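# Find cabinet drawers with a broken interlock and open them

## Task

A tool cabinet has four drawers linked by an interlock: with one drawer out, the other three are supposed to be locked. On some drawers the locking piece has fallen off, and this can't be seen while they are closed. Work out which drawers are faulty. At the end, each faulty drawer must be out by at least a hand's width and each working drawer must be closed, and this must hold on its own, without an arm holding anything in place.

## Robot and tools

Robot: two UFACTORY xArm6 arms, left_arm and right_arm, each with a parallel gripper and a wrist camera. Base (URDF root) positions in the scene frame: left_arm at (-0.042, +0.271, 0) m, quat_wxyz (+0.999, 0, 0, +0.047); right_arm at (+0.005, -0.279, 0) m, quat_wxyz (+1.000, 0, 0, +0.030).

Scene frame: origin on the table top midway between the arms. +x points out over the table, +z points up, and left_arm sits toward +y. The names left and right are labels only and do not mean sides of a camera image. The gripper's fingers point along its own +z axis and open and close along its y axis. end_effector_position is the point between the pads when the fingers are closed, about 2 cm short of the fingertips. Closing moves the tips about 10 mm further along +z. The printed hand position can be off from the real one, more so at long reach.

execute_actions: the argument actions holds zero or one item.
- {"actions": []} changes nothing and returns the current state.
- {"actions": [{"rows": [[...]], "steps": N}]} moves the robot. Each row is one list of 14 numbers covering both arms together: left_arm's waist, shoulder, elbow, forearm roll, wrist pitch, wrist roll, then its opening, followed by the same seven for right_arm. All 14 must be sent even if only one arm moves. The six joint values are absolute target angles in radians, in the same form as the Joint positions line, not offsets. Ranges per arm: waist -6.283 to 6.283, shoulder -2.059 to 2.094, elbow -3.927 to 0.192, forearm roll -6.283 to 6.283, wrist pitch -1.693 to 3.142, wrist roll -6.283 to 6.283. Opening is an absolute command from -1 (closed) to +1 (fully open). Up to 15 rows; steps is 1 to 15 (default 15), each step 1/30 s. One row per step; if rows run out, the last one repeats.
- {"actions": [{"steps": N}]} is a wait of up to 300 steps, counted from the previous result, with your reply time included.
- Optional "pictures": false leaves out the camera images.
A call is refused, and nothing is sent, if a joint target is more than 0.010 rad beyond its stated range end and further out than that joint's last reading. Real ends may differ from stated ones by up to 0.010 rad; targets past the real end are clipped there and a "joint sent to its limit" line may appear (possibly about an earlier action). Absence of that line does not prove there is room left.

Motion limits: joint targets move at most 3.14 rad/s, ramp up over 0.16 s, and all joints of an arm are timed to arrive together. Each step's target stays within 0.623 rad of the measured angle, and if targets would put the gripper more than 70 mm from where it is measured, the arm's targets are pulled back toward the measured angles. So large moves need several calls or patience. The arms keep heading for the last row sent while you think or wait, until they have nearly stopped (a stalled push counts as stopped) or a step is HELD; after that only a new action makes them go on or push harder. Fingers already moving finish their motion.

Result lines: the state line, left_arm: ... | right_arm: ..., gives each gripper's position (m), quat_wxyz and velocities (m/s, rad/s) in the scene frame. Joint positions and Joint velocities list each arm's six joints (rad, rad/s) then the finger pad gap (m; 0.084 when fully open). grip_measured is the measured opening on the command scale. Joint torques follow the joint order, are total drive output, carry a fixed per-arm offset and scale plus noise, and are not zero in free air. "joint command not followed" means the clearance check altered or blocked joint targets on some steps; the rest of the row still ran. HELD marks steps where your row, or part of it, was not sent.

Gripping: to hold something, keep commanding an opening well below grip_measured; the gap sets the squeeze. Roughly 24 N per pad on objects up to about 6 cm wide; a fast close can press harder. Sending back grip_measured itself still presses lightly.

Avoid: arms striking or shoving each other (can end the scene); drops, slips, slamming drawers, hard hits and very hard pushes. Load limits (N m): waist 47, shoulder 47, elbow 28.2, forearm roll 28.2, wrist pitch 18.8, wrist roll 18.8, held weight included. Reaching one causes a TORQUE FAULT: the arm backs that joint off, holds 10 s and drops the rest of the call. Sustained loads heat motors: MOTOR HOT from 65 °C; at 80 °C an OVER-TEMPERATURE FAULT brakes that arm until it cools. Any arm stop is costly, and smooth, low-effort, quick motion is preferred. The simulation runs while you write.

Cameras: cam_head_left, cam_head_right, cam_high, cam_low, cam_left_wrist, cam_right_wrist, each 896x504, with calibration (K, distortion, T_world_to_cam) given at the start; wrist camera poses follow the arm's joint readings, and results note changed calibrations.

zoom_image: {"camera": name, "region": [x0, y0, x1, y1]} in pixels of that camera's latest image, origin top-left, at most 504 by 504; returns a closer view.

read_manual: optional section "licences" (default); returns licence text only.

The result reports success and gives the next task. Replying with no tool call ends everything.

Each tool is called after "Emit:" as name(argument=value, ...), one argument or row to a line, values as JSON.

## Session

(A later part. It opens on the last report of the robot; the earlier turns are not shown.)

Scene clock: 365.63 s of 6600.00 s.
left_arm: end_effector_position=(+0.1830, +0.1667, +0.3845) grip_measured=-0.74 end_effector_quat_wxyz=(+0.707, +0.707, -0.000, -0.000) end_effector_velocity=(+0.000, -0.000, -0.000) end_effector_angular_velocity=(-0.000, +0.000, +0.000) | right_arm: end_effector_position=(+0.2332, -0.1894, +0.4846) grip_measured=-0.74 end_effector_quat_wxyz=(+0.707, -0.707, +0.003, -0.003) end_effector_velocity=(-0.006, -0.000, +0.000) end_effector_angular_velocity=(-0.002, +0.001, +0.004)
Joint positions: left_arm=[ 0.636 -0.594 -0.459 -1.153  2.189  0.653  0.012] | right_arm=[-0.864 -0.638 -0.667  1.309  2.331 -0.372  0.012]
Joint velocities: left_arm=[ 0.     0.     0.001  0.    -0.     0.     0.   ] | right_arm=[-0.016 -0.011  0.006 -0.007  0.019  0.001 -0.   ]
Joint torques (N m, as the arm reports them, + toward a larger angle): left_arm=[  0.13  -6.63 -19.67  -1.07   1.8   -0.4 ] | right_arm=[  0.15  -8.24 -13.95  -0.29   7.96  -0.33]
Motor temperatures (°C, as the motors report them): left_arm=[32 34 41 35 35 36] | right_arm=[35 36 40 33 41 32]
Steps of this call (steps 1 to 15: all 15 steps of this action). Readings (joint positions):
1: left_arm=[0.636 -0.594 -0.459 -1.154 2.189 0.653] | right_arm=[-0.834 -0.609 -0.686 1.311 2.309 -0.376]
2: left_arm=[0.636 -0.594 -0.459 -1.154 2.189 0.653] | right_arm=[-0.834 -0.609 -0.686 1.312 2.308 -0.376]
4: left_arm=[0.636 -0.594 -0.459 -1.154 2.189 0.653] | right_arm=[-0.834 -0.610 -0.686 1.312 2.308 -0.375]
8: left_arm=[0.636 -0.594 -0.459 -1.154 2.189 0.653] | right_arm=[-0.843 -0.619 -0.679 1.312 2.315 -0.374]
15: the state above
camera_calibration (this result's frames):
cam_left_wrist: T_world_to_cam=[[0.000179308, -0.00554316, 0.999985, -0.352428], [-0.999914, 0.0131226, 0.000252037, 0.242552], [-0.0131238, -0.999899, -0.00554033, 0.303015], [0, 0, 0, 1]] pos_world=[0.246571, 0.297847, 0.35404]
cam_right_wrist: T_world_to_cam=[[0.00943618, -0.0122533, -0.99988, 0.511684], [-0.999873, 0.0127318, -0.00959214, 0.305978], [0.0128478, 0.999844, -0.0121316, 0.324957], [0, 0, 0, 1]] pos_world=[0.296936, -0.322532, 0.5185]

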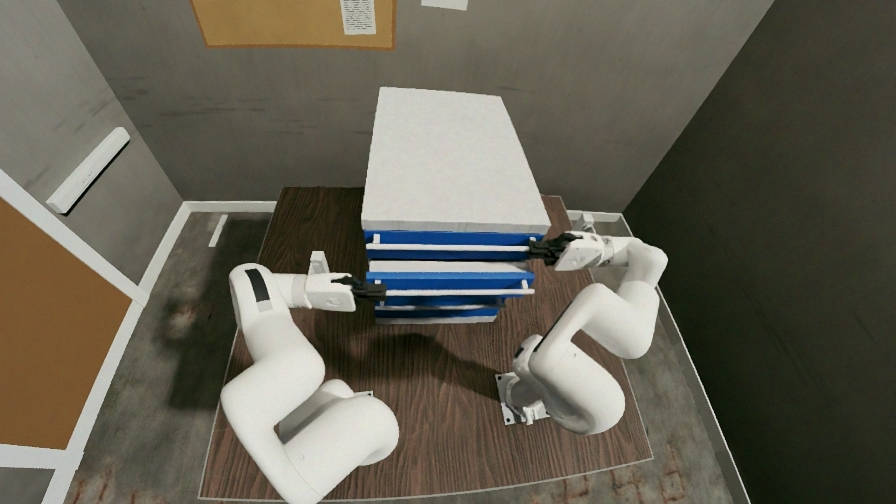

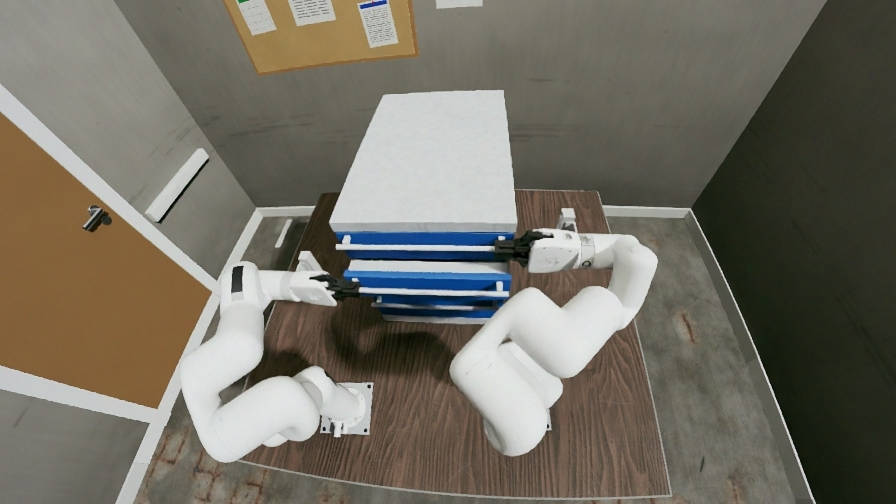

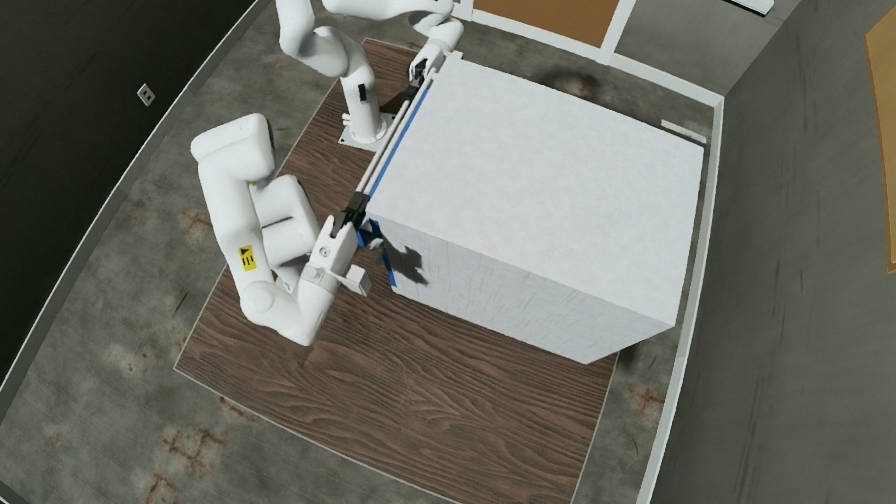

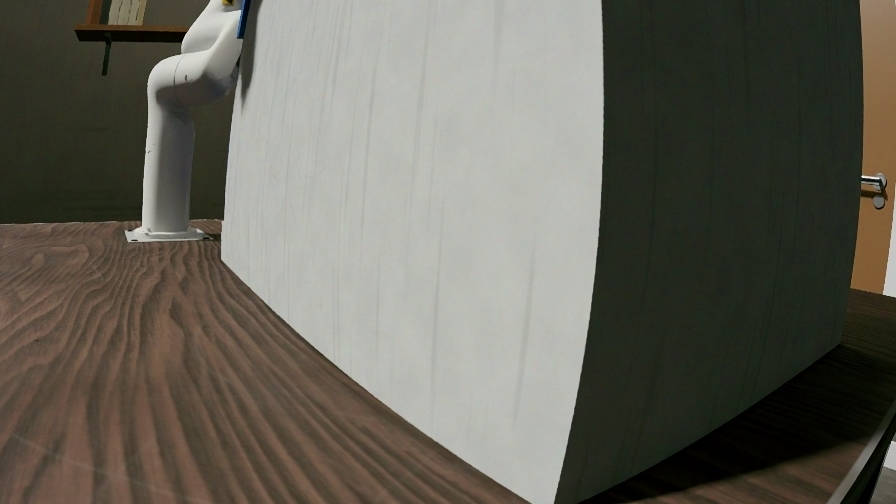

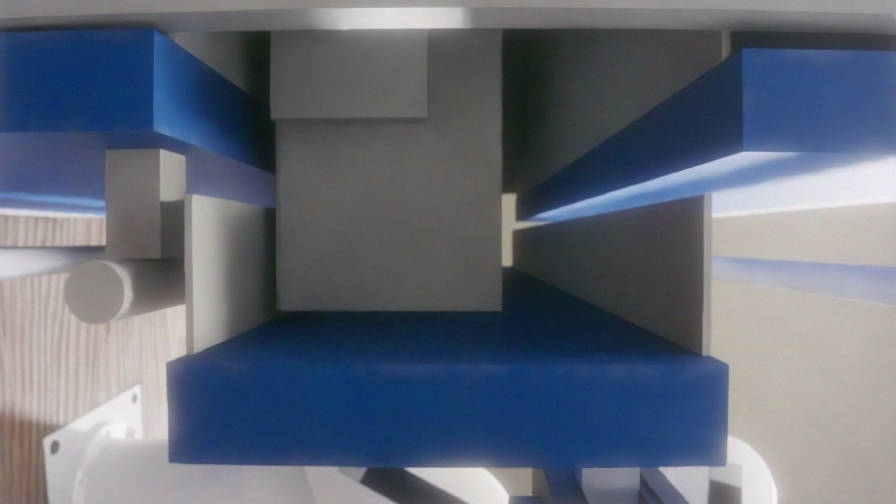

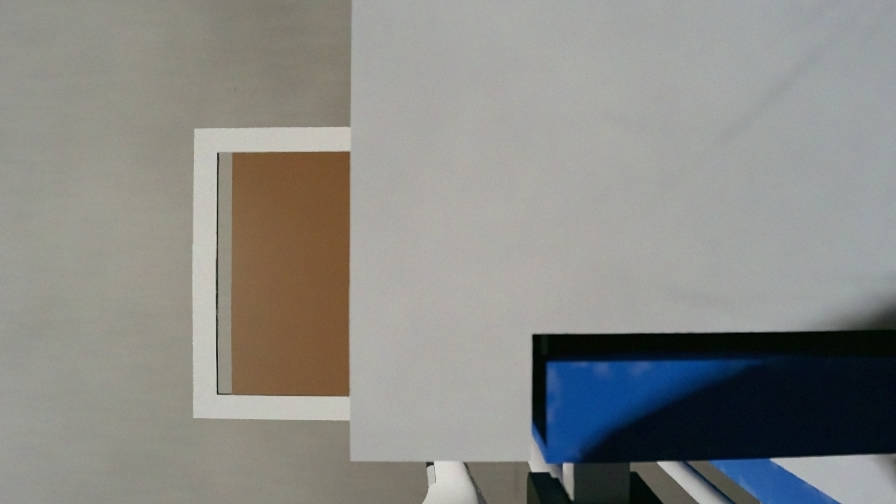

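Emit:
execute_actions(
  actions=[
    {"rows": [
[0.6213,-0.5782,-0.4697,-1.1616,2.1751,0.6517,-1, -0.8560,-0.6328,-0.6702,1.3084,2.3311,-0.3724,-1],
[0.6068,-0.5623,-0.4804,-1.1693,2.1615,0.6509,-1, -0.8520,-0.6292,-0.6725,1.3092,2.3270,-0.3728,-1],
[0.5926,-0.5464,-0.4913,-1.1767,2.1483,0.6503,-1, -0.8520,-0.6292,-0.6725,1.3092,2.3270,-0.3728,-1],
[0.5790,-0.5304,-0.5025,-1.1838,2.1356,0.6499,-1, -0.8520,-0.6292,-0.6725,1.3092,2.3270,-0.3728,-1],
[0.5658,-0.5143,-0.5140,-1.1907,2.1233,0.6497,-1, -0.8520,-0.6292,-0.6725,1.3092,2.3270,-0.3728,-1],
[0.5531,-0.4982,-0.5258,-1.1973,2.1116,0.6496,-1, -0.8520,-0.6292,-0.6725,1.3092,2.3270,-0.3728,-1],
[0.5409,-0.4819,-0.5378,-1.2036,2.1003,0.6498,-1, -0.8520,-0.6292,-0.6725,1.3092,2.3270,-0.3728,-1],
[0.5291,-0.4656,-0.5502,-1.2096,2.0895,0.6501,-1, -0.8520,-0.6292,-0.6725,1.3092,2.3270,-0.3728,-1],
[0.5178,-0.4492,-0.5628,-1.2153,2.0792,0.6506,-1, -0.8520,-0.6292,-0.6725,1.3092,2.3270,-0.3728,-1],
[0.5069,-0.4327,-0.5756,-1.2208,2.0694,0.6513,-1, -0.8520,-0.6292,-0.6725,1.3092,2.3270,-0.3728,-1],
[0.4986,-0.4194,-0.5861,-1.2250,2.0619,0.6520,-1, -0.8520,-0.6292,-0.6725,1.3092,2.3270,-0.3728,-1],
[0.4926,-0.4094,-0.5941,-1.2280,2.0565,0.6527,-1, -0.8520,-0.6292,-0.6725,1.3092,2.3270,-0.3728,-1],
[0.4887,-0.4027,-0.5995,-1.2300,2.0530,0.6531,-1, -0.8520,-0.6292,-0.6725,1.3092,2.3270,-0.3728,-1],
[0.4867,-0.3994,-0.6022,-1.2309,2.0512,0.6533,-1, -0.8520,-0.6292,-0.6725,1.3092,2.3270,-0.3728,-1],
[0.4848,-0.3961,-0.6049,-1.2319,2.0495,0.6535,-1, -0.8520,-0.6292,-0.6725,1.3092,2.3270,-0.3728,-1]
], "steps": 15},
  ],
  pictures=false,
)

Emit:
execute_actions(
  actions=[
    {"steps": 7},
  ],
)

Scene clock: 373.57 s of 6600.00 s.
left_arm: end_effector_position=(+0.2370, +0.1666, +0.3846) grip_measured=-0.74 end_effector_quat_wxyz=(+0.707, +0.707, +0.000, -0.000) end_effector_velocity=(+0.080, +0.000, +0.000) end_effector_angular_velocity=(-0.003, -0.005, -0.016) | right_arm: end_effector_position=(+0.2338, -0.1882, +0.4846) grip_measured=-0.74 end_effector_quat_wxyz=(+0.707, -0.707, -0.000, +0.001) end_effector_velocity=(+0.002, -0.000, -0.000) end_effector_angular_velocity=(+0.001, -0.001, -0.004)
Joint positions: left_arm=[ 0.499 -0.419 -0.587 -1.225  2.063  0.652  0.012] | right_arm=[-0.852 -0.63  -0.672  1.308  2.329 -0.373  0.012]
Joint velocities: left_arm=[-0.174  0.273 -0.217 -0.084 -0.143  0.013 -0.   ] | right_arm=[ 0.002  0.001  0.001  0.003 -0.006 -0.     0.   ]
Joint torques (N m, as the arm reports them, + toward a larger angle): left_arm=[  0.   -13.21 -19.02  -1.99   0.65  -0.39] | right_arm=[  6.56  -8.18 -12.28   0.94   1.24  -0.17]
Motor temperatures (°C, as the motors report them): left_arm=[32 34 41 35 35 36] | right_arm=[35 36 39 33 44 32]
Steps of this call (steps 1 to 15: the robot went on to your last target; steps 16 to 90: nothing new was sent; then 4.43 s passed at rest; steps 91 to 105: all 15 steps of this action). Readings (joint positions):
91: left_arm=[0.636 -0.594 -0.460 -1.154 2.189 0.653] | right_arm=[-0.864 -0.640 -0.666 1.308 2.331 -0.372]
92: left_arm=[0.633 -0.591 -0.461 -1.155 2.187 0.652] | right_arm=[-0.862 -0.638 -0.667 1.308 2.331 -0.372]
94: left_arm=[0.619 -0.575 -0.472 -1.162 2.173 0.652] | right_arm=[-0.858 -0.634 -0.669 1.308 2.330 -0.372]
98: left_arm=[0.572 -0.520 -0.510 -1.187 2.129 0.650] | right_arm=[-0.853 -0.630 -0.672 1.307 2.330 -0.373]
105: the state above

Scene clock: 373.80 s of 6600.00 s.
left_arm: end_effector_position=(+0.2434, +0.1666, +0.3846) grip_measured=-0.74 end_effector_quat_wxyz=(+0.707, +0.707, -0.001, -0.000) end_effector_velocity=(+0.001, -0.000, +0.000) end_effector_angular_velocity=(+0.000, +0.000, -0.007) | right_arm: end_effector_position=(+0.2342, -0.1883, +0.4846) grip_measured=-0.74 end_effector_quat_wxyz=(+0.707, -0.707, +0.000, +0.001) end_effector_velocity=(+0.001, -0.000, -0.000) end_effector_angular_velocity=(+0.001, +0.000, -0.002)
Joint positions: left_arm=[ 0.486 -0.398 -0.604 -1.231  2.051  0.653  0.012] | right_arm=[-0.852 -0.63  -0.672  1.309  2.328 -0.373  0.012]
Joint velocities: left_arm=[-0.004  0.008 -0.007  0.002  0.002  0.001  0.   ] | right_arm=[ 0.001  0.001  0.     0.001 -0.003 -0.     0.   ]
Joint torques (N m, as the arm reports them, + toward a larger angle): left_arm=[ -1.85 -10.11 -19.8   -2.36  -0.03  -0.14] | right_arm=[  5.44  -7.79 -12.85   1.33   1.41   0.01]
Motor temperatures (°C, as the motors report them): left_arm=[32 34 41 35 35 36] | right_arm=[35 36 39 33 44 32]
Steps of this call (steps 1 to 7: the robot went on to your last target). Readings (joint positions):
1: left_arm=[0.494 -0.411 -0.593 -1.227 2.059 0.653] | right_arm=[-0.852 -0.630 -0.672 1.308 2.329 -0.373]
2: left_arm=[0.491 -0.405 -0.597 -1.229 2.055 0.653] | right_arm=[-0.852 -0.630 -0.672 1.308 2.329 -0.373]
4: left_arm=[0.487 -0.400 -0.602 -1.231 2.052 0.653] | right_arm=[-0.852 -0.630 -0.672 1.308 2.328 -0.373]
7: the state above
camera_calibration (this result's frames):
cam_left_wrist: T_world_to_cam=[[-0.000258573, -0.00517865, 0.999987, -0.352567], [-0.999903, 0.0139148, -0.00018649, 0.303035], [-0.0139137, -0.99989, -0.00518175, 0.303854], [0, 0, 0, 1]] pos_world=[0.307142, 0.297778, 0.354193]
cam_right_wrist: T_world_to_cam=[[0.00824979, -0.011699, -0.999898, 0.512089], [-0.999959, 0.00354775, -0.00829181, 0.304641], [0.0036444, 0.999925, -0.0116692, 0.325776], [0, 0, 0, 1]] pos_world=[0.299216, -0.320842, 0.518364]

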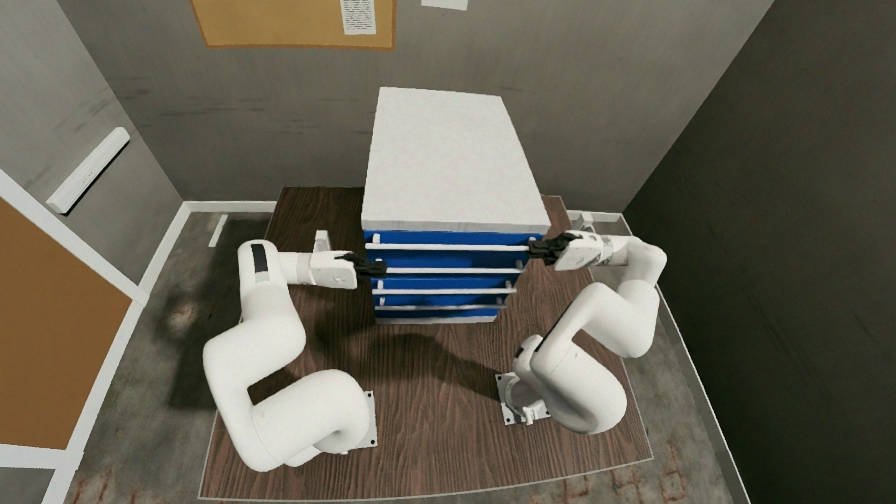

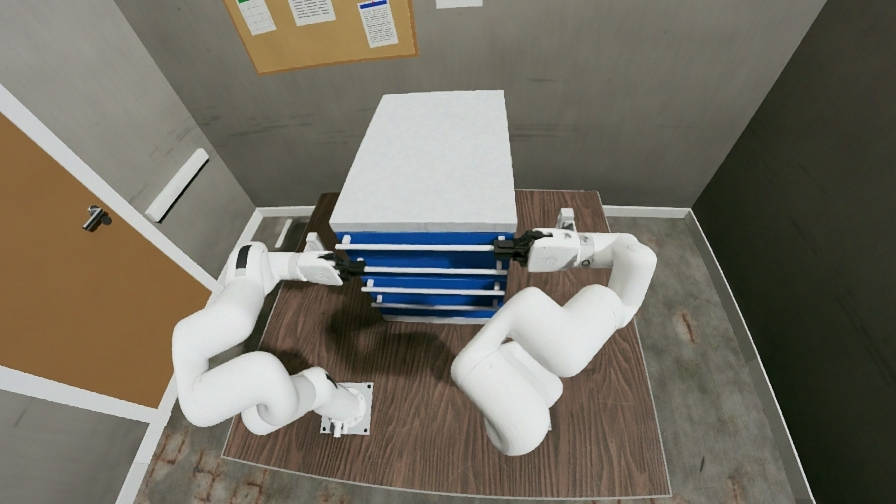

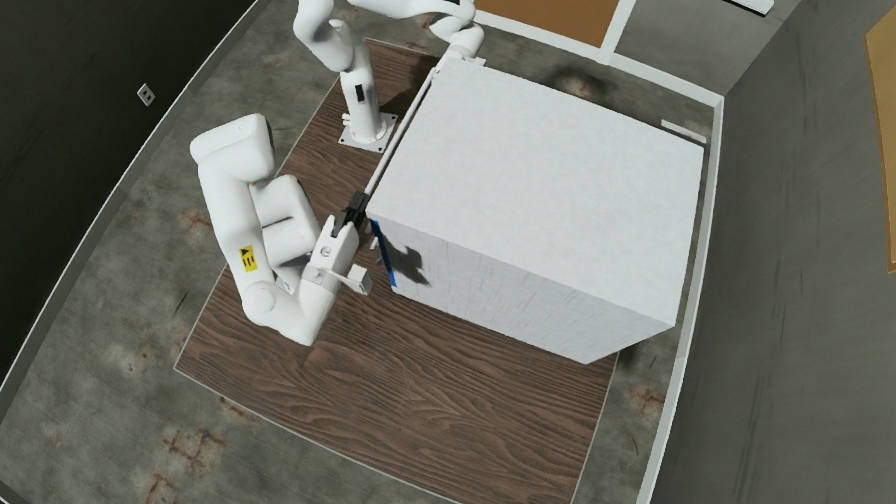

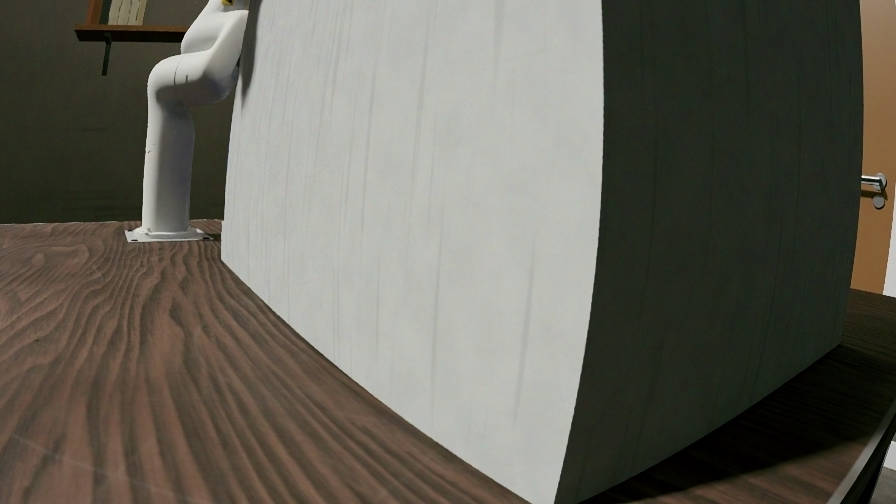

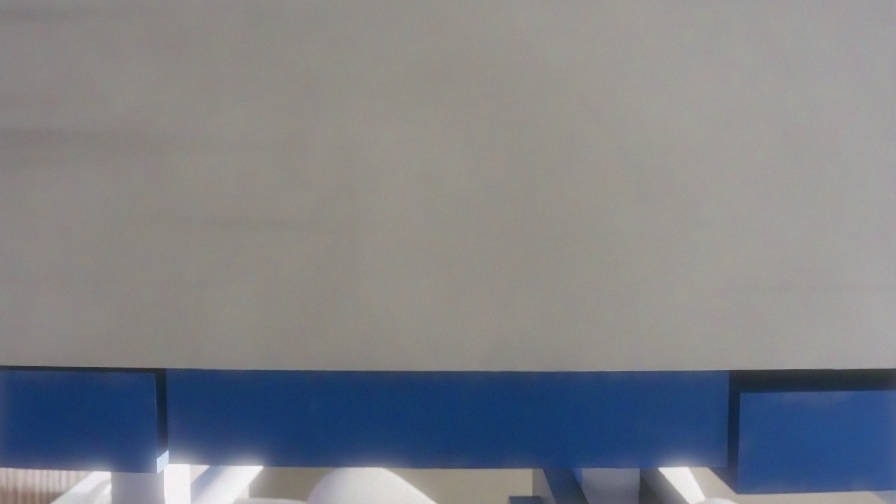

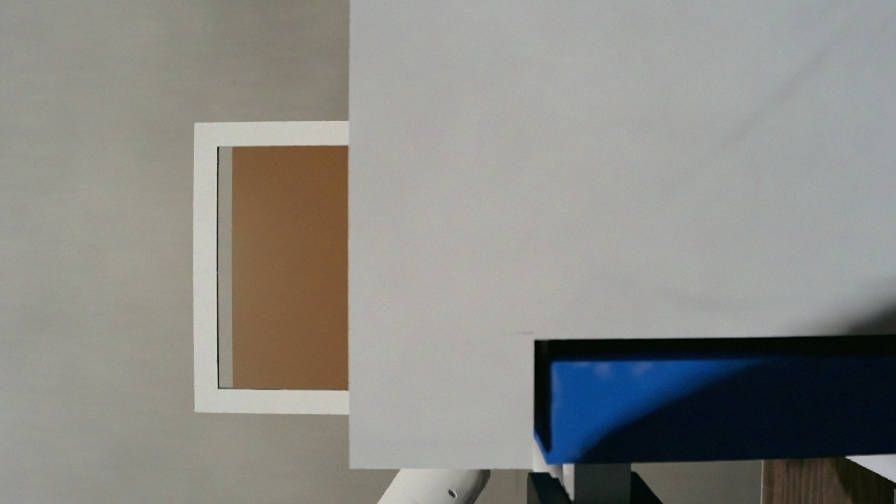

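Emit:
execute_actions(
  actions=[
    {"rows": [
[0.4848,-0.3961,-0.6049,-1.2319,2.0495,0.6535,-0.5, -0.8520,-0.6292,-0.6725,1.3092,2.3270,-0.3728,-1],
[0.4848,-0.3961,-0.6049,-1.2319,2.0495,0.6535,-0.1, -0.8520,-0.6292,-0.6725,1.3092,2.3270,-0.3728,-1],
[0.4848,-0.3961,-0.6049,-1.2319,2.0495,0.6535,0.2, -0.8520,-0.6292,-0.6725,1.3092,2.3270,-0.3728,-1],
[0.4867,-0.3994,-0.6022,-1.2309,2.0512,0.6533,0.2, -0.8520,-0.6292,-0.6725,1.3092,2.3270,-0.3728,-1],
[0.4867,-0.3994,-0.6022,-1.2309,2.0512,0.6533,0.2, -0.8520,-0.6292,-0.6725,1.3092,2.3270,-0.3728,-1],
[0.5046,-0.3838,-0.6174,-1.2174,2.0648,0.6606,0.2, -0.8520,-0.6292,-0.6725,1.3092,2.3270,-0.3728,-1],
[0.5347,-0.3573,-0.6432,-1.1945,2.0879,0.6731,0.2, -0.8520,-0.6292,-0.6725,1.3092,2.3270,-0.3728,-1],
[0.5720,-0.3245,-0.6750,-1.1662,2.1163,0.6885,0.2, -0.8520,-0.6292,-0.6725,1.3092,2.3270,-0.3728,-1],
[0.6091,-0.2869,-0.7111,-1.1376,2.1443,0.7048,0.2, -0.8520,-0.6292,-0.6725,1.3092,2.3270,-0.3728,-1],
[0.6410,-0.2588,-0.7384,-1.1134,2.1687,0.7180,0.2, -0.8520,-0.6292,-0.6725,1.3092,2.3270,-0.3728,-1],
[0.6623,-0.2401,-0.7566,-1.0972,2.1849,0.7268,0.2, -0.8520,-0.6292,-0.6725,1.3092,2.3270,-0.3728,-1],
[0.6623,-0.2401,-0.7566,-1.0972,2.1849,0.7268,0.2, -0.8520,-0.6292,-0.6725,1.3092,2.3270,-0.3728,-1],
[0.6597,-0.2244,-0.7503,-1.0882,2.1720,0.7477,0.2, -0.8520,-0.6292,-0.6725,1.3092,2.3270,-0.3728,-1],
[0.6557,-0.2008,-0.7409,-1.0748,2.1526,0.7790,0.2, -0.8520,-0.6292,-0.6725,1.3092,2.3270,-0.3728,-1],
[0.6508,-0.1713,-0.7292,-1.0580,2.1283,0.8182,0.2, -0.8520,-0.6292,-0.6725,1.3092,2.3270,-0.3728,-1]
], "steps": 15},
  ],
  pictures=false,
)

Emit:
execute_actions(
  actions=[
    {"rows": [
[0.6452,-0.1379,-0.7158,-1.0390,2.1009,0.8626,0.2, -0.8640,-0.6399,-0.6655,1.3069,2.3393,-0.3718,-1],
[0.6400,-0.1064,-0.7033,-1.0211,2.0750,0.9043,0.2, -0.8805,-0.6539,-0.6565,1.3035,2.3560,-0.3708,-1],
[0.6354,-0.0789,-0.6923,-1.0054,2.0524,0.9409,0.2, -0.8975,-0.6675,-0.6479,1.2998,2.3731,-0.3702,-1],
[0.6318,-0.0573,-0.6837,-0.9931,2.0346,0.9696,0.2, -0.9150,-0.6807,-0.6397,1.2957,2.3907,-0.3699,-1],
[0.6295,-0.0435,-0.6782,-0.9853,2.0233,0.9879,0.2, -0.9329,-0.6936,-0.6319,1.2912,2.4088,-0.3699,-1],
[0.6295,-0.0435,-0.6782,-0.9853,2.0233,0.9879,0.2, -0.9513,-0.7061,-0.6245,1.2864,2.4274,-0.3703,-1],
[0.6295,-0.0435,-0.6782,-0.9853,2.0233,0.9879,0.2, -0.9702,-0.7182,-0.6175,1.2813,2.4464,-0.3711,-1],
[0.6295,-0.0435,-0.6782,-0.9853,2.0233,0.9879,0.2, -0.9895,-0.7300,-0.6109,1.2758,2.4659,-0.3722,-1],
[0.6123,-0.0574,-0.6625,-1.0001,2.0126,0.9835,0.2, -1.0094,-0.7415,-0.6047,1.2700,2.4859,-0.3736,-1],
[0.5830,-0.0811,-0.6358,-1.0251,1.9945,0.9761,0.2, -1.0297,-0.7525,-0.5990,1.2638,2.5063,-0.3754,-1],
[0.5467,-0.1104,-0.6028,-1.0561,1.9721,0.9669,0.2, -1.0421,-0.759,-0.5957,1.2599,2.5188,-0.3767,-1],
[0.5088,-0.1410,-0.5683,-1.0886,1.9486,0.9573,0.2, -1.0421,-0.759,-0.5957,1.2599,2.5188,-0.3767,-1],
[0.4778,-0.1661,-0.5400,-1.1151,1.9294,0.9494,0.2, -1.0421,-0.759,-0.5957,1.2599,2.5188,-0.3767,-1],
[0.4571,-0.1828,-0.5212,-1.1328,1.9166,0.9442,0.2, -1.0421,-0.759,-0.5957,1.2599,2.5188,-0.3767,-1],
[0.4571,-0.1828,-0.5212,-1.1328,1.9166,0.9442,0.2, -1.0421,-0.759,-0.5957,1.2599,2.5188,-0.3767,-1]
], "steps": 15},
  ],
  pictures=false,
)

Emit:
execute_actions(
  actions=[
    {"steps": 6},
  ],
)

Scene clock: 396.43 s of 6600.00 s.
left_arm: end_effector_position=(+0.2459, +0.2284, +0.3798) grip_measured=+0.19 end_effector_quat_wxyz=(+0.706, +0.708, +0.001, +0.003) end_effector_velocity=(+0.013, +0.128, -0.140) end_effector_angular_velocity=(-0.005, -0.019, +0.045) | right_arm: end_effector_position=(+0.2346, -0.1885, +0.4847) grip_measured=-0.74 end_effector_quat_wxyz=(+0.707, -0.707, +0.000, -0.000) end_effector_velocity=(-0.000, +0.000, +0.000) end_effector_angular_velocity=(+0.001, +0.000, +0.001)
Joint positions: left_arm=[ 0.643 -0.247 -0.738 -1.107  2.159  0.732  0.052] | right_arm=[-0.852 -0.629 -0.672  1.309  2.327 -0.373  0.012]
Joint velocities: left_arm=[ 0.243  0.524 -0.149  0.377 -0.016  0.508  0.001] | right_arm=[ 0.     0.     0.001  0.001  0.002  0.    -0.   ]
Joint torques (N m, as the arm reports them, + toward a larger angle): left_arm=[ -9.63 -10.99 -12.77  -1.85   1.31   0.09] | right_arm=[  2.63  -6.63 -14.77   2.53   1.08  -0.04]
Motor temperatures (°C, as the motors report them): left_arm=[32 34 41 35 36 36] | right_arm=[35 35 40 33 43 32]
Steps of this call (steps 1 to 30: the robot went on to your last target; steps 31 to 90: nothing new was sent; then 19.13 s passed at rest; steps 91 to 105: all 15 steps of this action). Readings (joint positions):
91: left_arm=[0.485 -0.396 -0.605 -1.232 2.050 0.653] | right_arm=[-0.852 -0.629 -0.672 1.309 2.327 -0.373]
92: left_arm=[0.485 -0.396 -0.605 -1.233 2.048 0.653] | right_arm=[-0.852 -0.629 -0.672 1.309 2.327 -0.373]
94: left_arm=[0.484 -0.395 -0.605 -1.234 2.043 0.653] | right_arm=[-0.852 -0.629 -0.672 1.309 2.327 -0.373]
98: left_arm=[0.498 -0.387 -0.614 -1.222 2.058 0.659] | right_arm=[-0.852 -0.629 -0.672 1.309 2.327 -0.373]
105: the state above

Scene clock: 396.93 s of 6600.00 s.
left_arm: end_effector_position=(+0.2455, +0.1950, +0.2856) grip_measured=+0.19 end_effector_quat_wxyz=(+0.707, +0.708, -0.001, +0.001) end_effector_velocity=(-0.022, -0.318, -0.003) end_effector_angular_velocity=(-0.016, -0.002, -0.044) | right_arm: end_effector_position=(+0.1855, -0.1887, +0.4846) grip_measured=-0.74 end_effector_quat_wxyz=(+0.707, -0.707, -0.000, -0.000) end_effector_velocity=(-0.037, -0.001, -0.000) end_effector_angular_velocity=(+0.002, +0.001, -0.007)
Joint positions: left_arm=[ 0.531 -0.125 -0.59  -1.071  1.963  0.961  0.052] | right_arm=[-1.032 -0.753 -0.599  1.263  2.508 -0.376  0.012]
Joint velocities: left_arm=[-0.808 -0.632  0.723 -0.652 -0.47  -0.174 -0.   ] | right_arm=[-0.161 -0.086  0.048 -0.042  0.156 -0.012 -0.   ]
Joint torques (N m, as the arm reports them, + toward a larger angle): left_arm=[  1.46 -14.43 -17.22  -0.88   2.38  -0.18] | right_arm=[  3.84  -3.29 -14.52   2.46   1.98  -0.1 ]
Motor temperatures (°C, as the motors report them): left_arm=[32 34 41 35 36 36] | right_arm=[35 35 40 33 43 32]
Steps of this call (steps 1 to 15: all 15 steps of this action). Readings (joint positions):
1: left_arm=[0.649 -0.229 -0.740 -1.095 2.155 0.752] | right_arm=[-0.852 -0.629 -0.672 1.309 2.327 -0.373]
2: left_arm=[0.650 -0.209 -0.736 -1.081 2.145 0.776] | right_arm=[-0.855 -0.631 -0.671 1.309 2.329 -0.373]
4: left_arm=[0.645 -0.160 -0.721 -1.052 2.113 0.837] | right_arm=[-0.869 -0.644 -0.663 1.307 2.342 -0.372]
8: left_arm=[0.632 -0.067 -0.684 -1.000 2.044 0.952] | right_arm=[-0.926 -0.687 -0.635 1.292 2.401 -0.371]
15: the state above

Scene clock: 397.13 s of 6600.00 s.
left_arm: end_effector_position=(+0.2425, +0.1678, +0.2844) grip_measured=+0.19 end_effector_quat_wxyz=(+0.707, +0.707, -0.001, -0.000) end_effector_velocity=(+0.004, -0.012, -0.003) end_effector_angular_velocity=(+0.007, +0.003, +0.028) | right_arm: end_effector_position=(+0.1834, -0.1888, +0.4846) grip_measured=-0.74 end_effector_quat_wxyz=(+0.707, -0.707, +0.000, -0.000) end_effector_velocity=(-0.002, -0.000, -0.000) end_effector_angular_velocity=(+0.000, +0.000, -0.001)
Joint positions: left_arm=[ 0.46  -0.181 -0.525 -1.129  1.92   0.945  0.052] | right_arm=[-1.041 -0.758 -0.596  1.261  2.518 -0.377  0.012]
Joint velocities: left_arm=[-0.035 -0.032  0.038 -0.047 -0.045 -0.014  0.   ] | right_arm=[-0.008 -0.004  0.003 -0.002  0.007 -0.001 -0.   ]
Joint torques (N m, as the arm reports them, + toward a larger angle): left_arm=[  0.36 -13.65 -17.8   -1.12   1.95  -0.05] | right_arm=[  1.67  -5.15 -14.37   2.15   2.71  -0.21]
Motor temperatures (°C, as the motors report them): left_arm=[32 34 41 35 36 36] | right_arm=[35 35 40 33 43 32]
Steps of this call (steps 1 to 6: the robot went on to your last target). Readings (joint positions):
1: left_arm=[0.505 -0.145 -0.567 -1.091 1.949 0.956] | right_arm=[-1.036 -0.756 -0.598 1.262 2.512 -0.376]
2: left_arm=[0.485 -0.161 -0.549 -1.107 1.937 0.951] | right_arm=[-1.038 -0.757 -0.597 1.261 2.515 -0.376]
4: left_arm=[0.465 -0.176 -0.530 -1.124 1.925 0.947] | right_arm=[-1.040 -0.758 -0.596 1.261 2.517 -0.377]
6: the state above
camera_calibration (this result's frames):
cam_left_wrist: T_world_to_cam=[[-0.000721475, -0.0056612, 0.999984, -0.25216], [-0.9999, 0.0141615, -0.000641242, 0.302138], [-0.0141576, -0.999884, -0.00567085, 0.304664], [0, 0, 0, 1]] pos_world=[0.306239, 0.298922, 0.254078]
cam_right_wrist: T_world_to_cam=[[0.00939716, -0.0127001, -0.999875, 0.512099], [-0.999944, 0.004698, -0.00945748, 0.254562], [0.00481753, 0.999908, -0.0126553, 0.326728], [0, 0, 0, 1]] pos_world=[0.248161, -0.32139, 0.518577]

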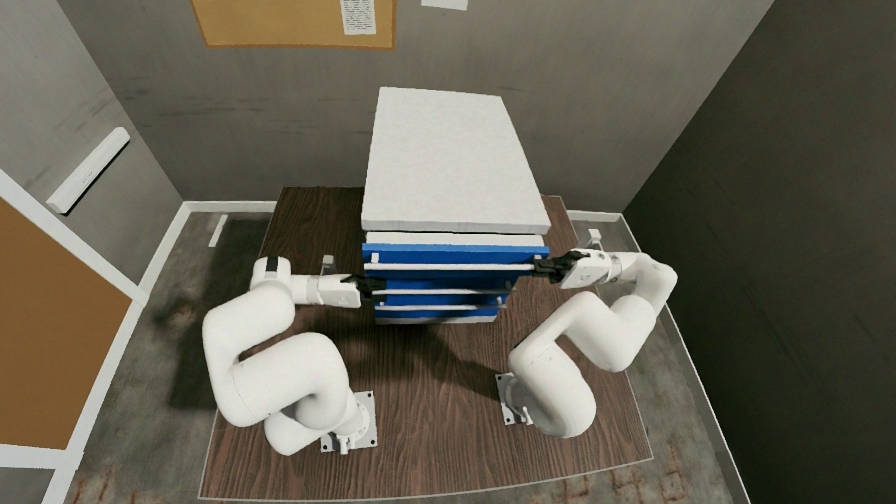

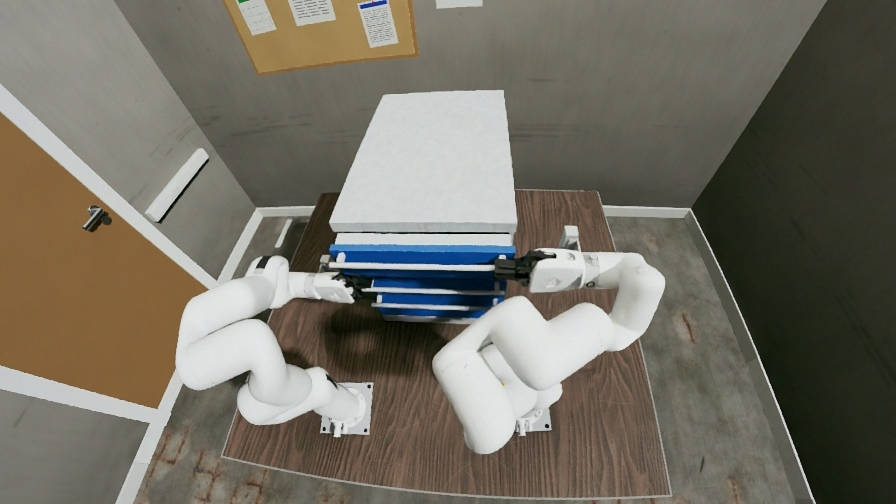

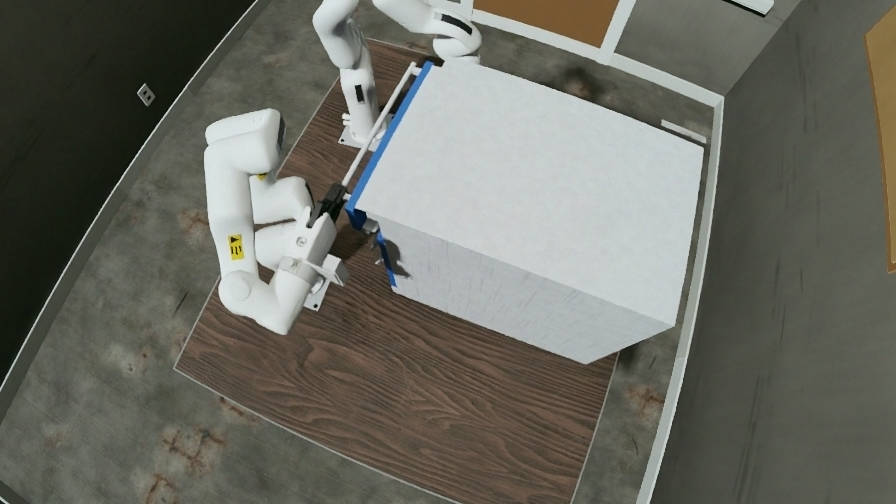

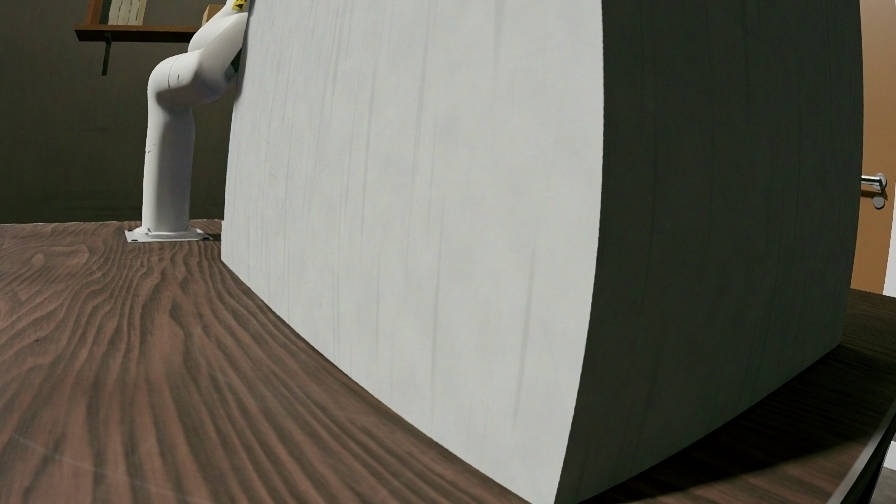

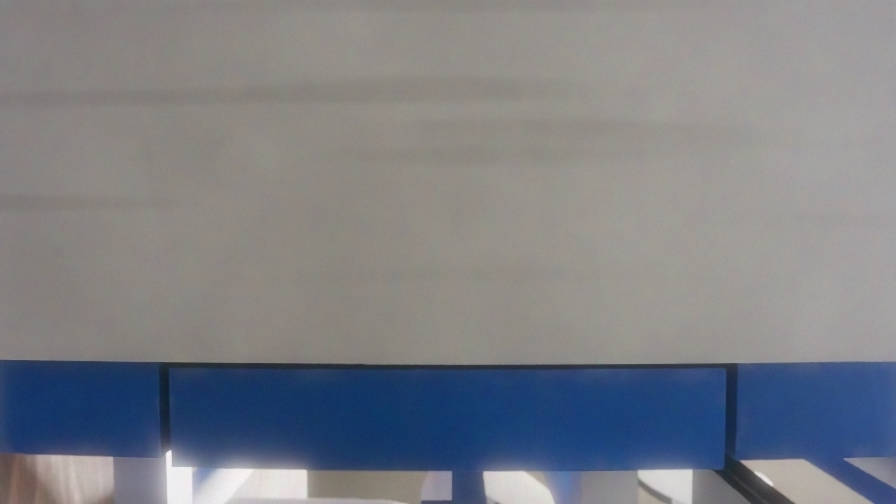

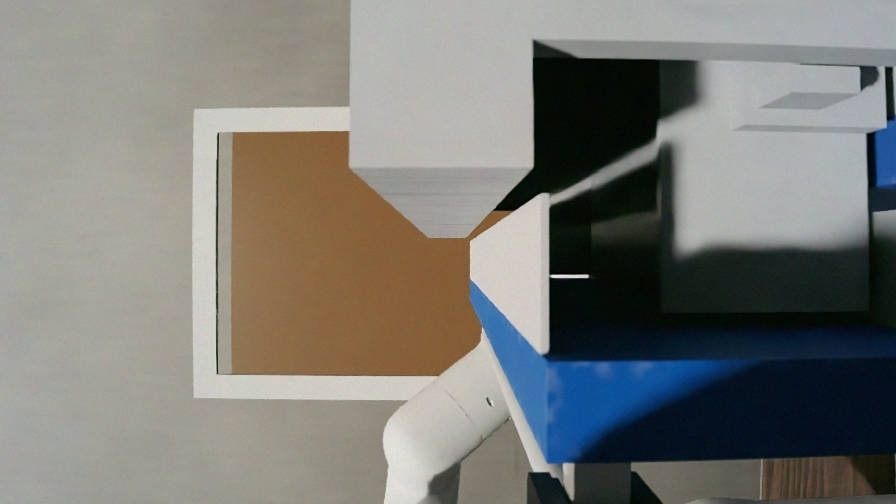

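Emit:
execute_actions(
  actions=[
    {"rows": [
[0.4571,-0.1828,-0.5212,-1.1328,1.9166,0.9442,0.0, -1.0421,-0.759,-0.5957,1.2599,2.5188,-0.3767,-1],
[0.4571,-0.1828,-0.5212,-1.1328,1.9166,0.9442,-0.25, -1.0421,-0.759,-0.5957,1.2599,2.5188,-0.3767,-1],
[0.4571,-0.1828,-0.5212,-1.1328,1.9166,0.9442,-0.5, -1.0421,-0.759,-0.5957,1.2599,2.5188,-0.3767,-1],
[0.4571,-0.1828,-0.5212,-1.1328,1.9166,0.9442,-0.7, -1.0421,-0.759,-0.5957,1.2599,2.5188,-0.3767,-1],
[0.4571,-0.1828,-0.5212,-1.1328,1.9166,0.9442,-0.85, -1.0421,-0.759,-0.5957,1.2599,2.5188,-0.3767,-1],
[0.4571,-0.1828,-0.5212,-1.1328,1.9166,0.9442,-1, -1.0421,-0.759,-0.5957,1.2599,2.5188,-0.3767,-1],
[0.4571,-0.1828,-0.5212,-1.1328,1.9166,0.9442,-1, -1.0421,-0.759,-0.5957,1.2599,2.5188,-0.3767,-1],
[0.4571,-0.1828,-0.5212,-1.1328,1.9166,0.9442,-1, -1.0421,-0.759,-0.5957,1.2599,2.5188,-0.3767,-1],
[0.4571,-0.1828,-0.5212,-1.1328,1.9166,0.9442,-1, -1.0421,-0.759,-0.5957,1.2599,2.5188,-0.3767,-1],
[0.4623,-0.1917,-0.5125,-1.1284,1.9196,0.9453,-1, -1.0421,-0.759,-0.5957,1.2599,2.5188,-0.3767,-1],
[0.4676,-0.2005,-0.5038,-1.1239,1.9228,0.9464,-1, -1.0421,-0.759,-0.5957,1.2599,2.5188,-0.3767,-1],
[0.4731,-0.2094,-0.4953,-1.1194,1.9260,0.9475,-1, -1.0421,-0.759,-0.5957,1.2599,2.5188,-0.3767,-1]
], "steps": 15},
  ],
  pictures=false,
)

Emit:
execute_actions(
  actions=[
    {"steps": 5},
  ],
)

Scene clock: 402.70 s of 6600.00 s.
left_arm: end_effector_position=(+0.2359, +0.1666, +0.2843) grip_measured=-0.74 end_effector_quat_wxyz=(+0.707, +0.707, +0.000, +0.000) end_effector_velocity=(-0.039, -0.000, -0.001) end_effector_angular_velocity=(-0.005, +0.012, -0.012) | right_arm: end_effector_position=(+0.1830, -0.1887, +0.4845) grip_measured=-0.74 end_effector_quat_wxyz=(+0.707, -0.707, +0.000, -0.000) end_effector_velocity=(-0.000, +0.000, -0.000) end_effector_angular_velocity=(-0.000, -0.000, +0.000)
Joint positions: left_arm=[ 0.469 -0.203 -0.502 -1.123  1.924  0.947  0.012] | right_arm=[-1.042 -0.759 -0.596  1.26   2.519 -0.377  0.012]
Joint velocities: left_arm=[ 0.069 -0.098  0.099  0.067  0.05   0.012  0.   ] | right_arm=[-0. -0. -0. -0.  0. -0. -0.]
Joint torques (N m, as the arm reports them, + toward a larger angle): left_arm=[ -2.99 -11.31 -16.31  -0.59   1.44  -0.43] | right_arm=[  2.46  -5.29 -13.48   1.08   2.52  -0.26]
Motor temperatures (°C, as the motors report them): left_arm=[32 34 41 35 36 36] | right_arm=[35 35 40 33 42 32]
Steps of this call (steps 1 to 30: the robot went on to your last target; steps 31 to 90: nothing new was sent; then 2.07 s passed at rest; steps 91 to 105: all 15 steps of this action). Readings (joint positions):
91: left_arm=[0.457 -0.183 -0.521 -1.133 1.917 0.944] | right_arm=[-1.042 -0.759 -0.596 1.260 2.519 -0.377]
92: left_arm=[0.457 -0.183 -0.521 -1.133 1.917 0.944] | right_arm=[-1.042 -0.759 -0.596 1.260 2.519 -0.377]
94: left_arm=[0.457 -0.183 -0.521 -1.133 1.917 0.944] | right_arm=[-1.042 -0.759 -0.596 1.260 2.519 -0.377]
98: left_arm=[0.457 -0.183 -0.522 -1.133 1.917 0.944] | right_arm=[-1.042 -0.759 -0.596 1.260 2.519 -0.377]
105: the state above

Scene clock: 402.87 s of 6600.00 s.
left_arm: end_effector_position=(+0.2339, +0.1665, +0.2842) grip_measured=-0.74 end_effector_quat_wxyz=(+0.707, +0.707, +0.000, +0.000) end_effector_velocity=(-0.002, -0.000, -0.001) end_effector_angular_velocity=(-0.001, +0.002, +0.002) | right_arm: end_effector_position=(+0.1830, -0.1887, +0.4845) grip_measured=-0.74 end_effector_quat_wxyz=(+0.707, -0.707, +0.000, -0.000) end_effector_velocity=(-0.001, +0.000, +0.000) end_effector_angular_velocity=(+0.001, -0.000, +0.003)
Joint positions: left_arm=[ 0.473 -0.209 -0.496 -1.12   1.926  0.947  0.012] | right_arm=[-1.042 -0.759 -0.596  1.26   2.519 -0.377  0.012]
Joint velocities: left_arm=[ 0.003 -0.005  0.007  0.001  0.     0.001  0.   ] | right_arm=[ 0.    -0.    -0.    -0.     0.002 -0.    -0.   ]
Joint torques (N m, as the arm reports them, + toward a larger angle): left_arm=[ -1.75 -12.91 -14.9    0.34   1.6   -0.35] | right_arm=[  2.42  -5.47 -13.2    1.19   2.65  -0.2 ]
Motor temperatures (°C, as the motors report them): left_arm=[32 34 41 35 36 36] | right_arm=[35 35 40 33 42 32]
Steps of this call (steps 1 to 5: the robot went on to your last target). Readings (joint positions):
1: left_arm=[0.471 -0.206 -0.499 -1.121 1.925 0.947] | right_arm=[-1.042 -0.759 -0.596 1.260 2.519 -0.377]
2: left_arm=[0.472 -0.207 -0.498 -1.121 1.926 0.947] | right_arm=[-1.042 -0.759 -0.596 1.260 2.519 -0.377]
4: left_arm=[0.473 -0.209 -0.497 -1.120 1.926 0.947] | right_arm=[-1.042 -0.759 -0.596 1.260 2.519 -0.377]
5: the state above
camera_calibration (this result's frames):
cam_left_wrist: T_world_to_cam=[[0.000193721, -0.00547278, 0.999985, -0.252234], [-0.999926, 0.0121996, 0.000260476, 0.293665], [-0.0122009, -0.999911, -0.00547001, 0.302785], [0, 0, 0, 1]] pos_world=[0.297387, 0.297795, 0.25381]
cam_right_wrist: T_world_to_cam=[[0.00910367, -0.0128991, -0.999875, 0.512032], [-0.999948, 0.00453804, -0.00916287, 0.254057], [0.00465566, 0.999907, -0.0128571, 0.326794], [0, 0, 0, 1]] pos_world=[0.247861, -0.321312, 0.518497]

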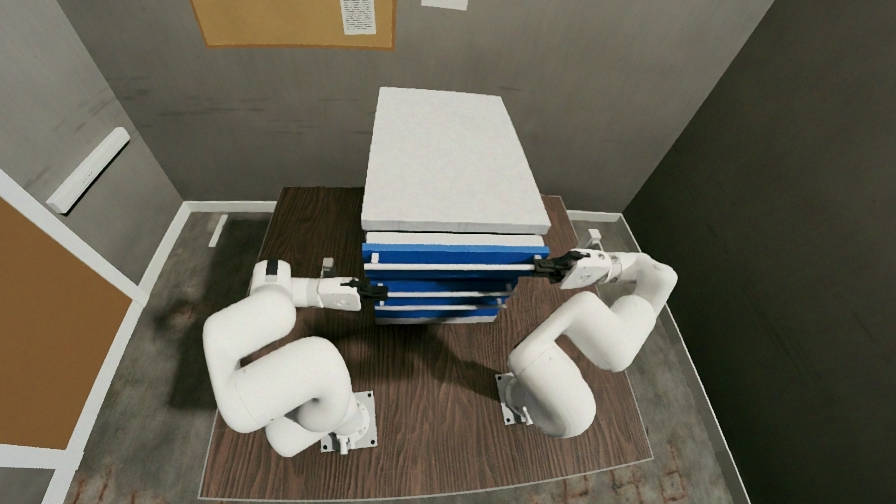

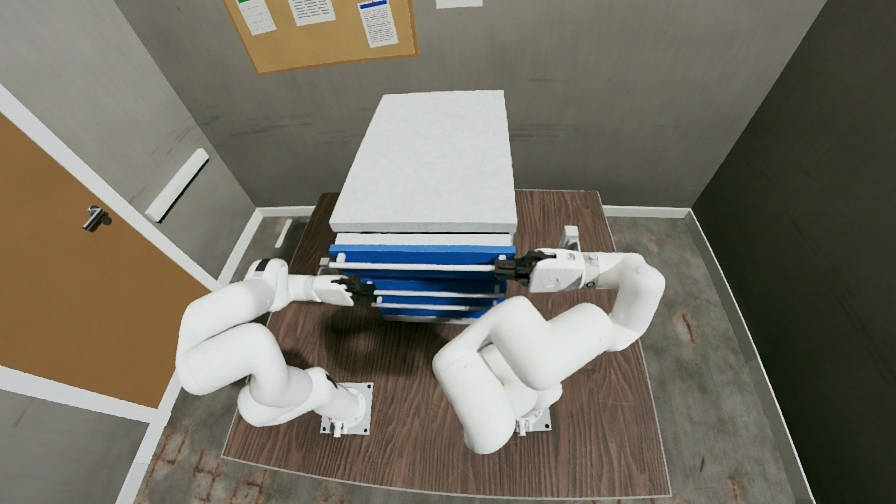

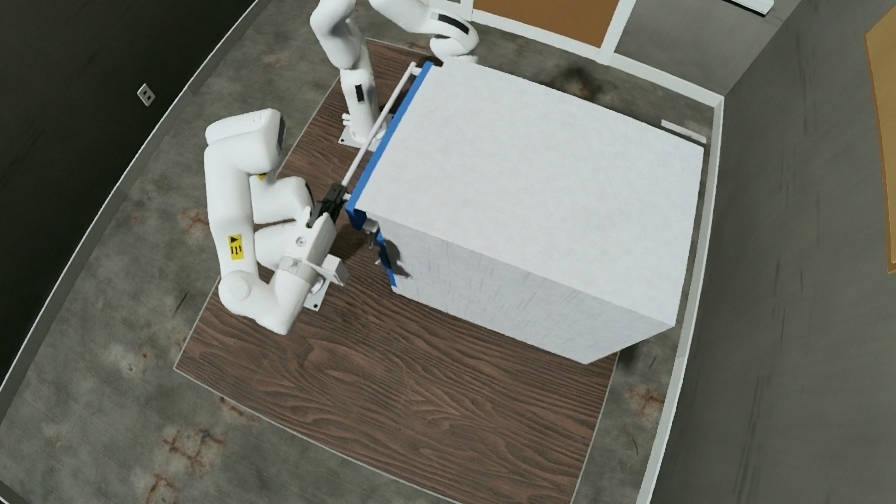

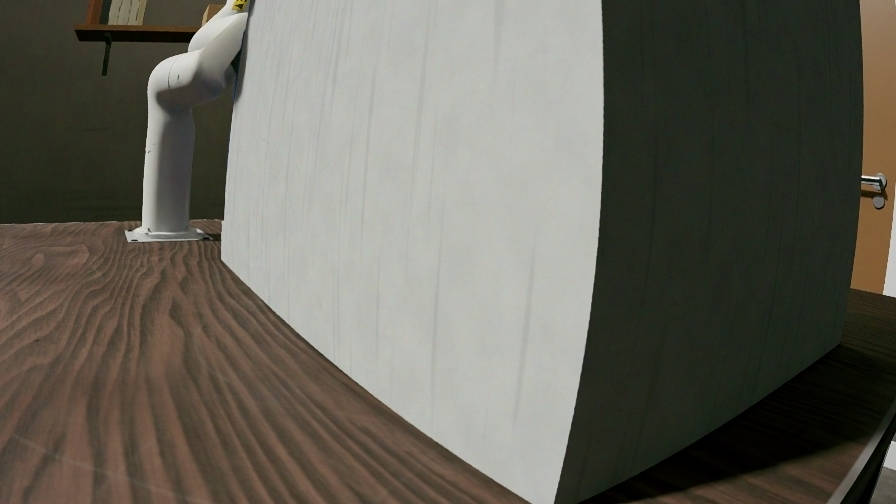

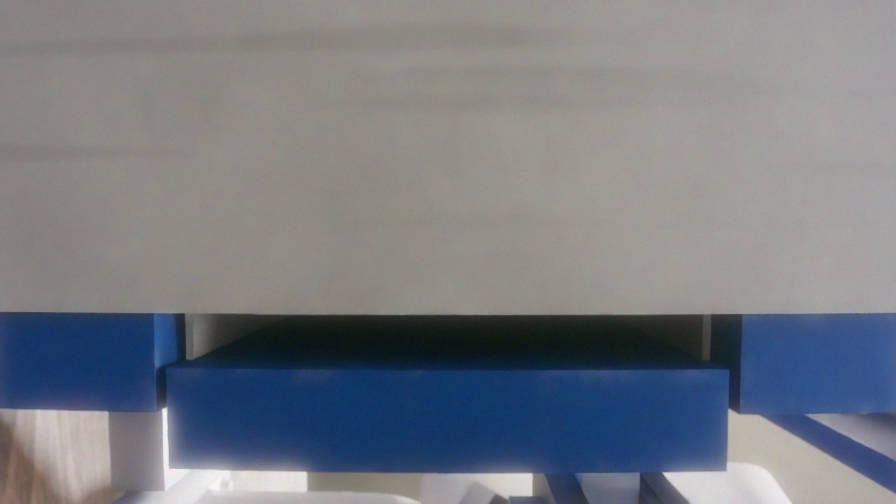

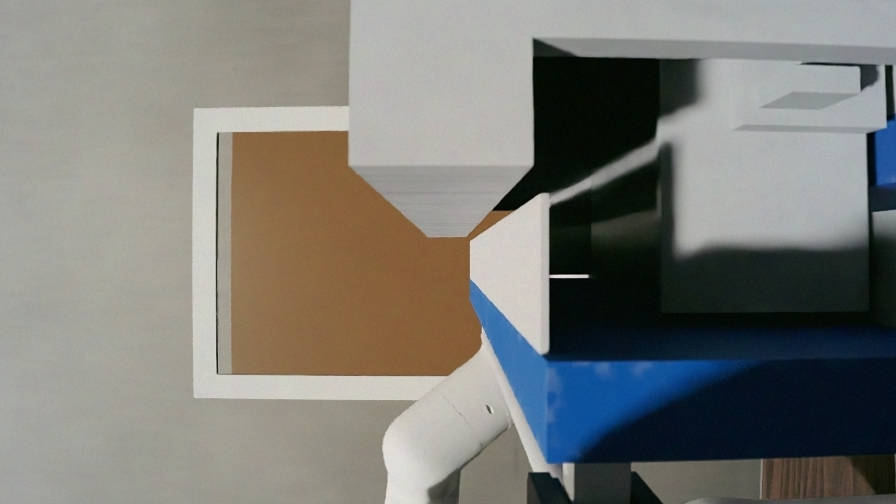

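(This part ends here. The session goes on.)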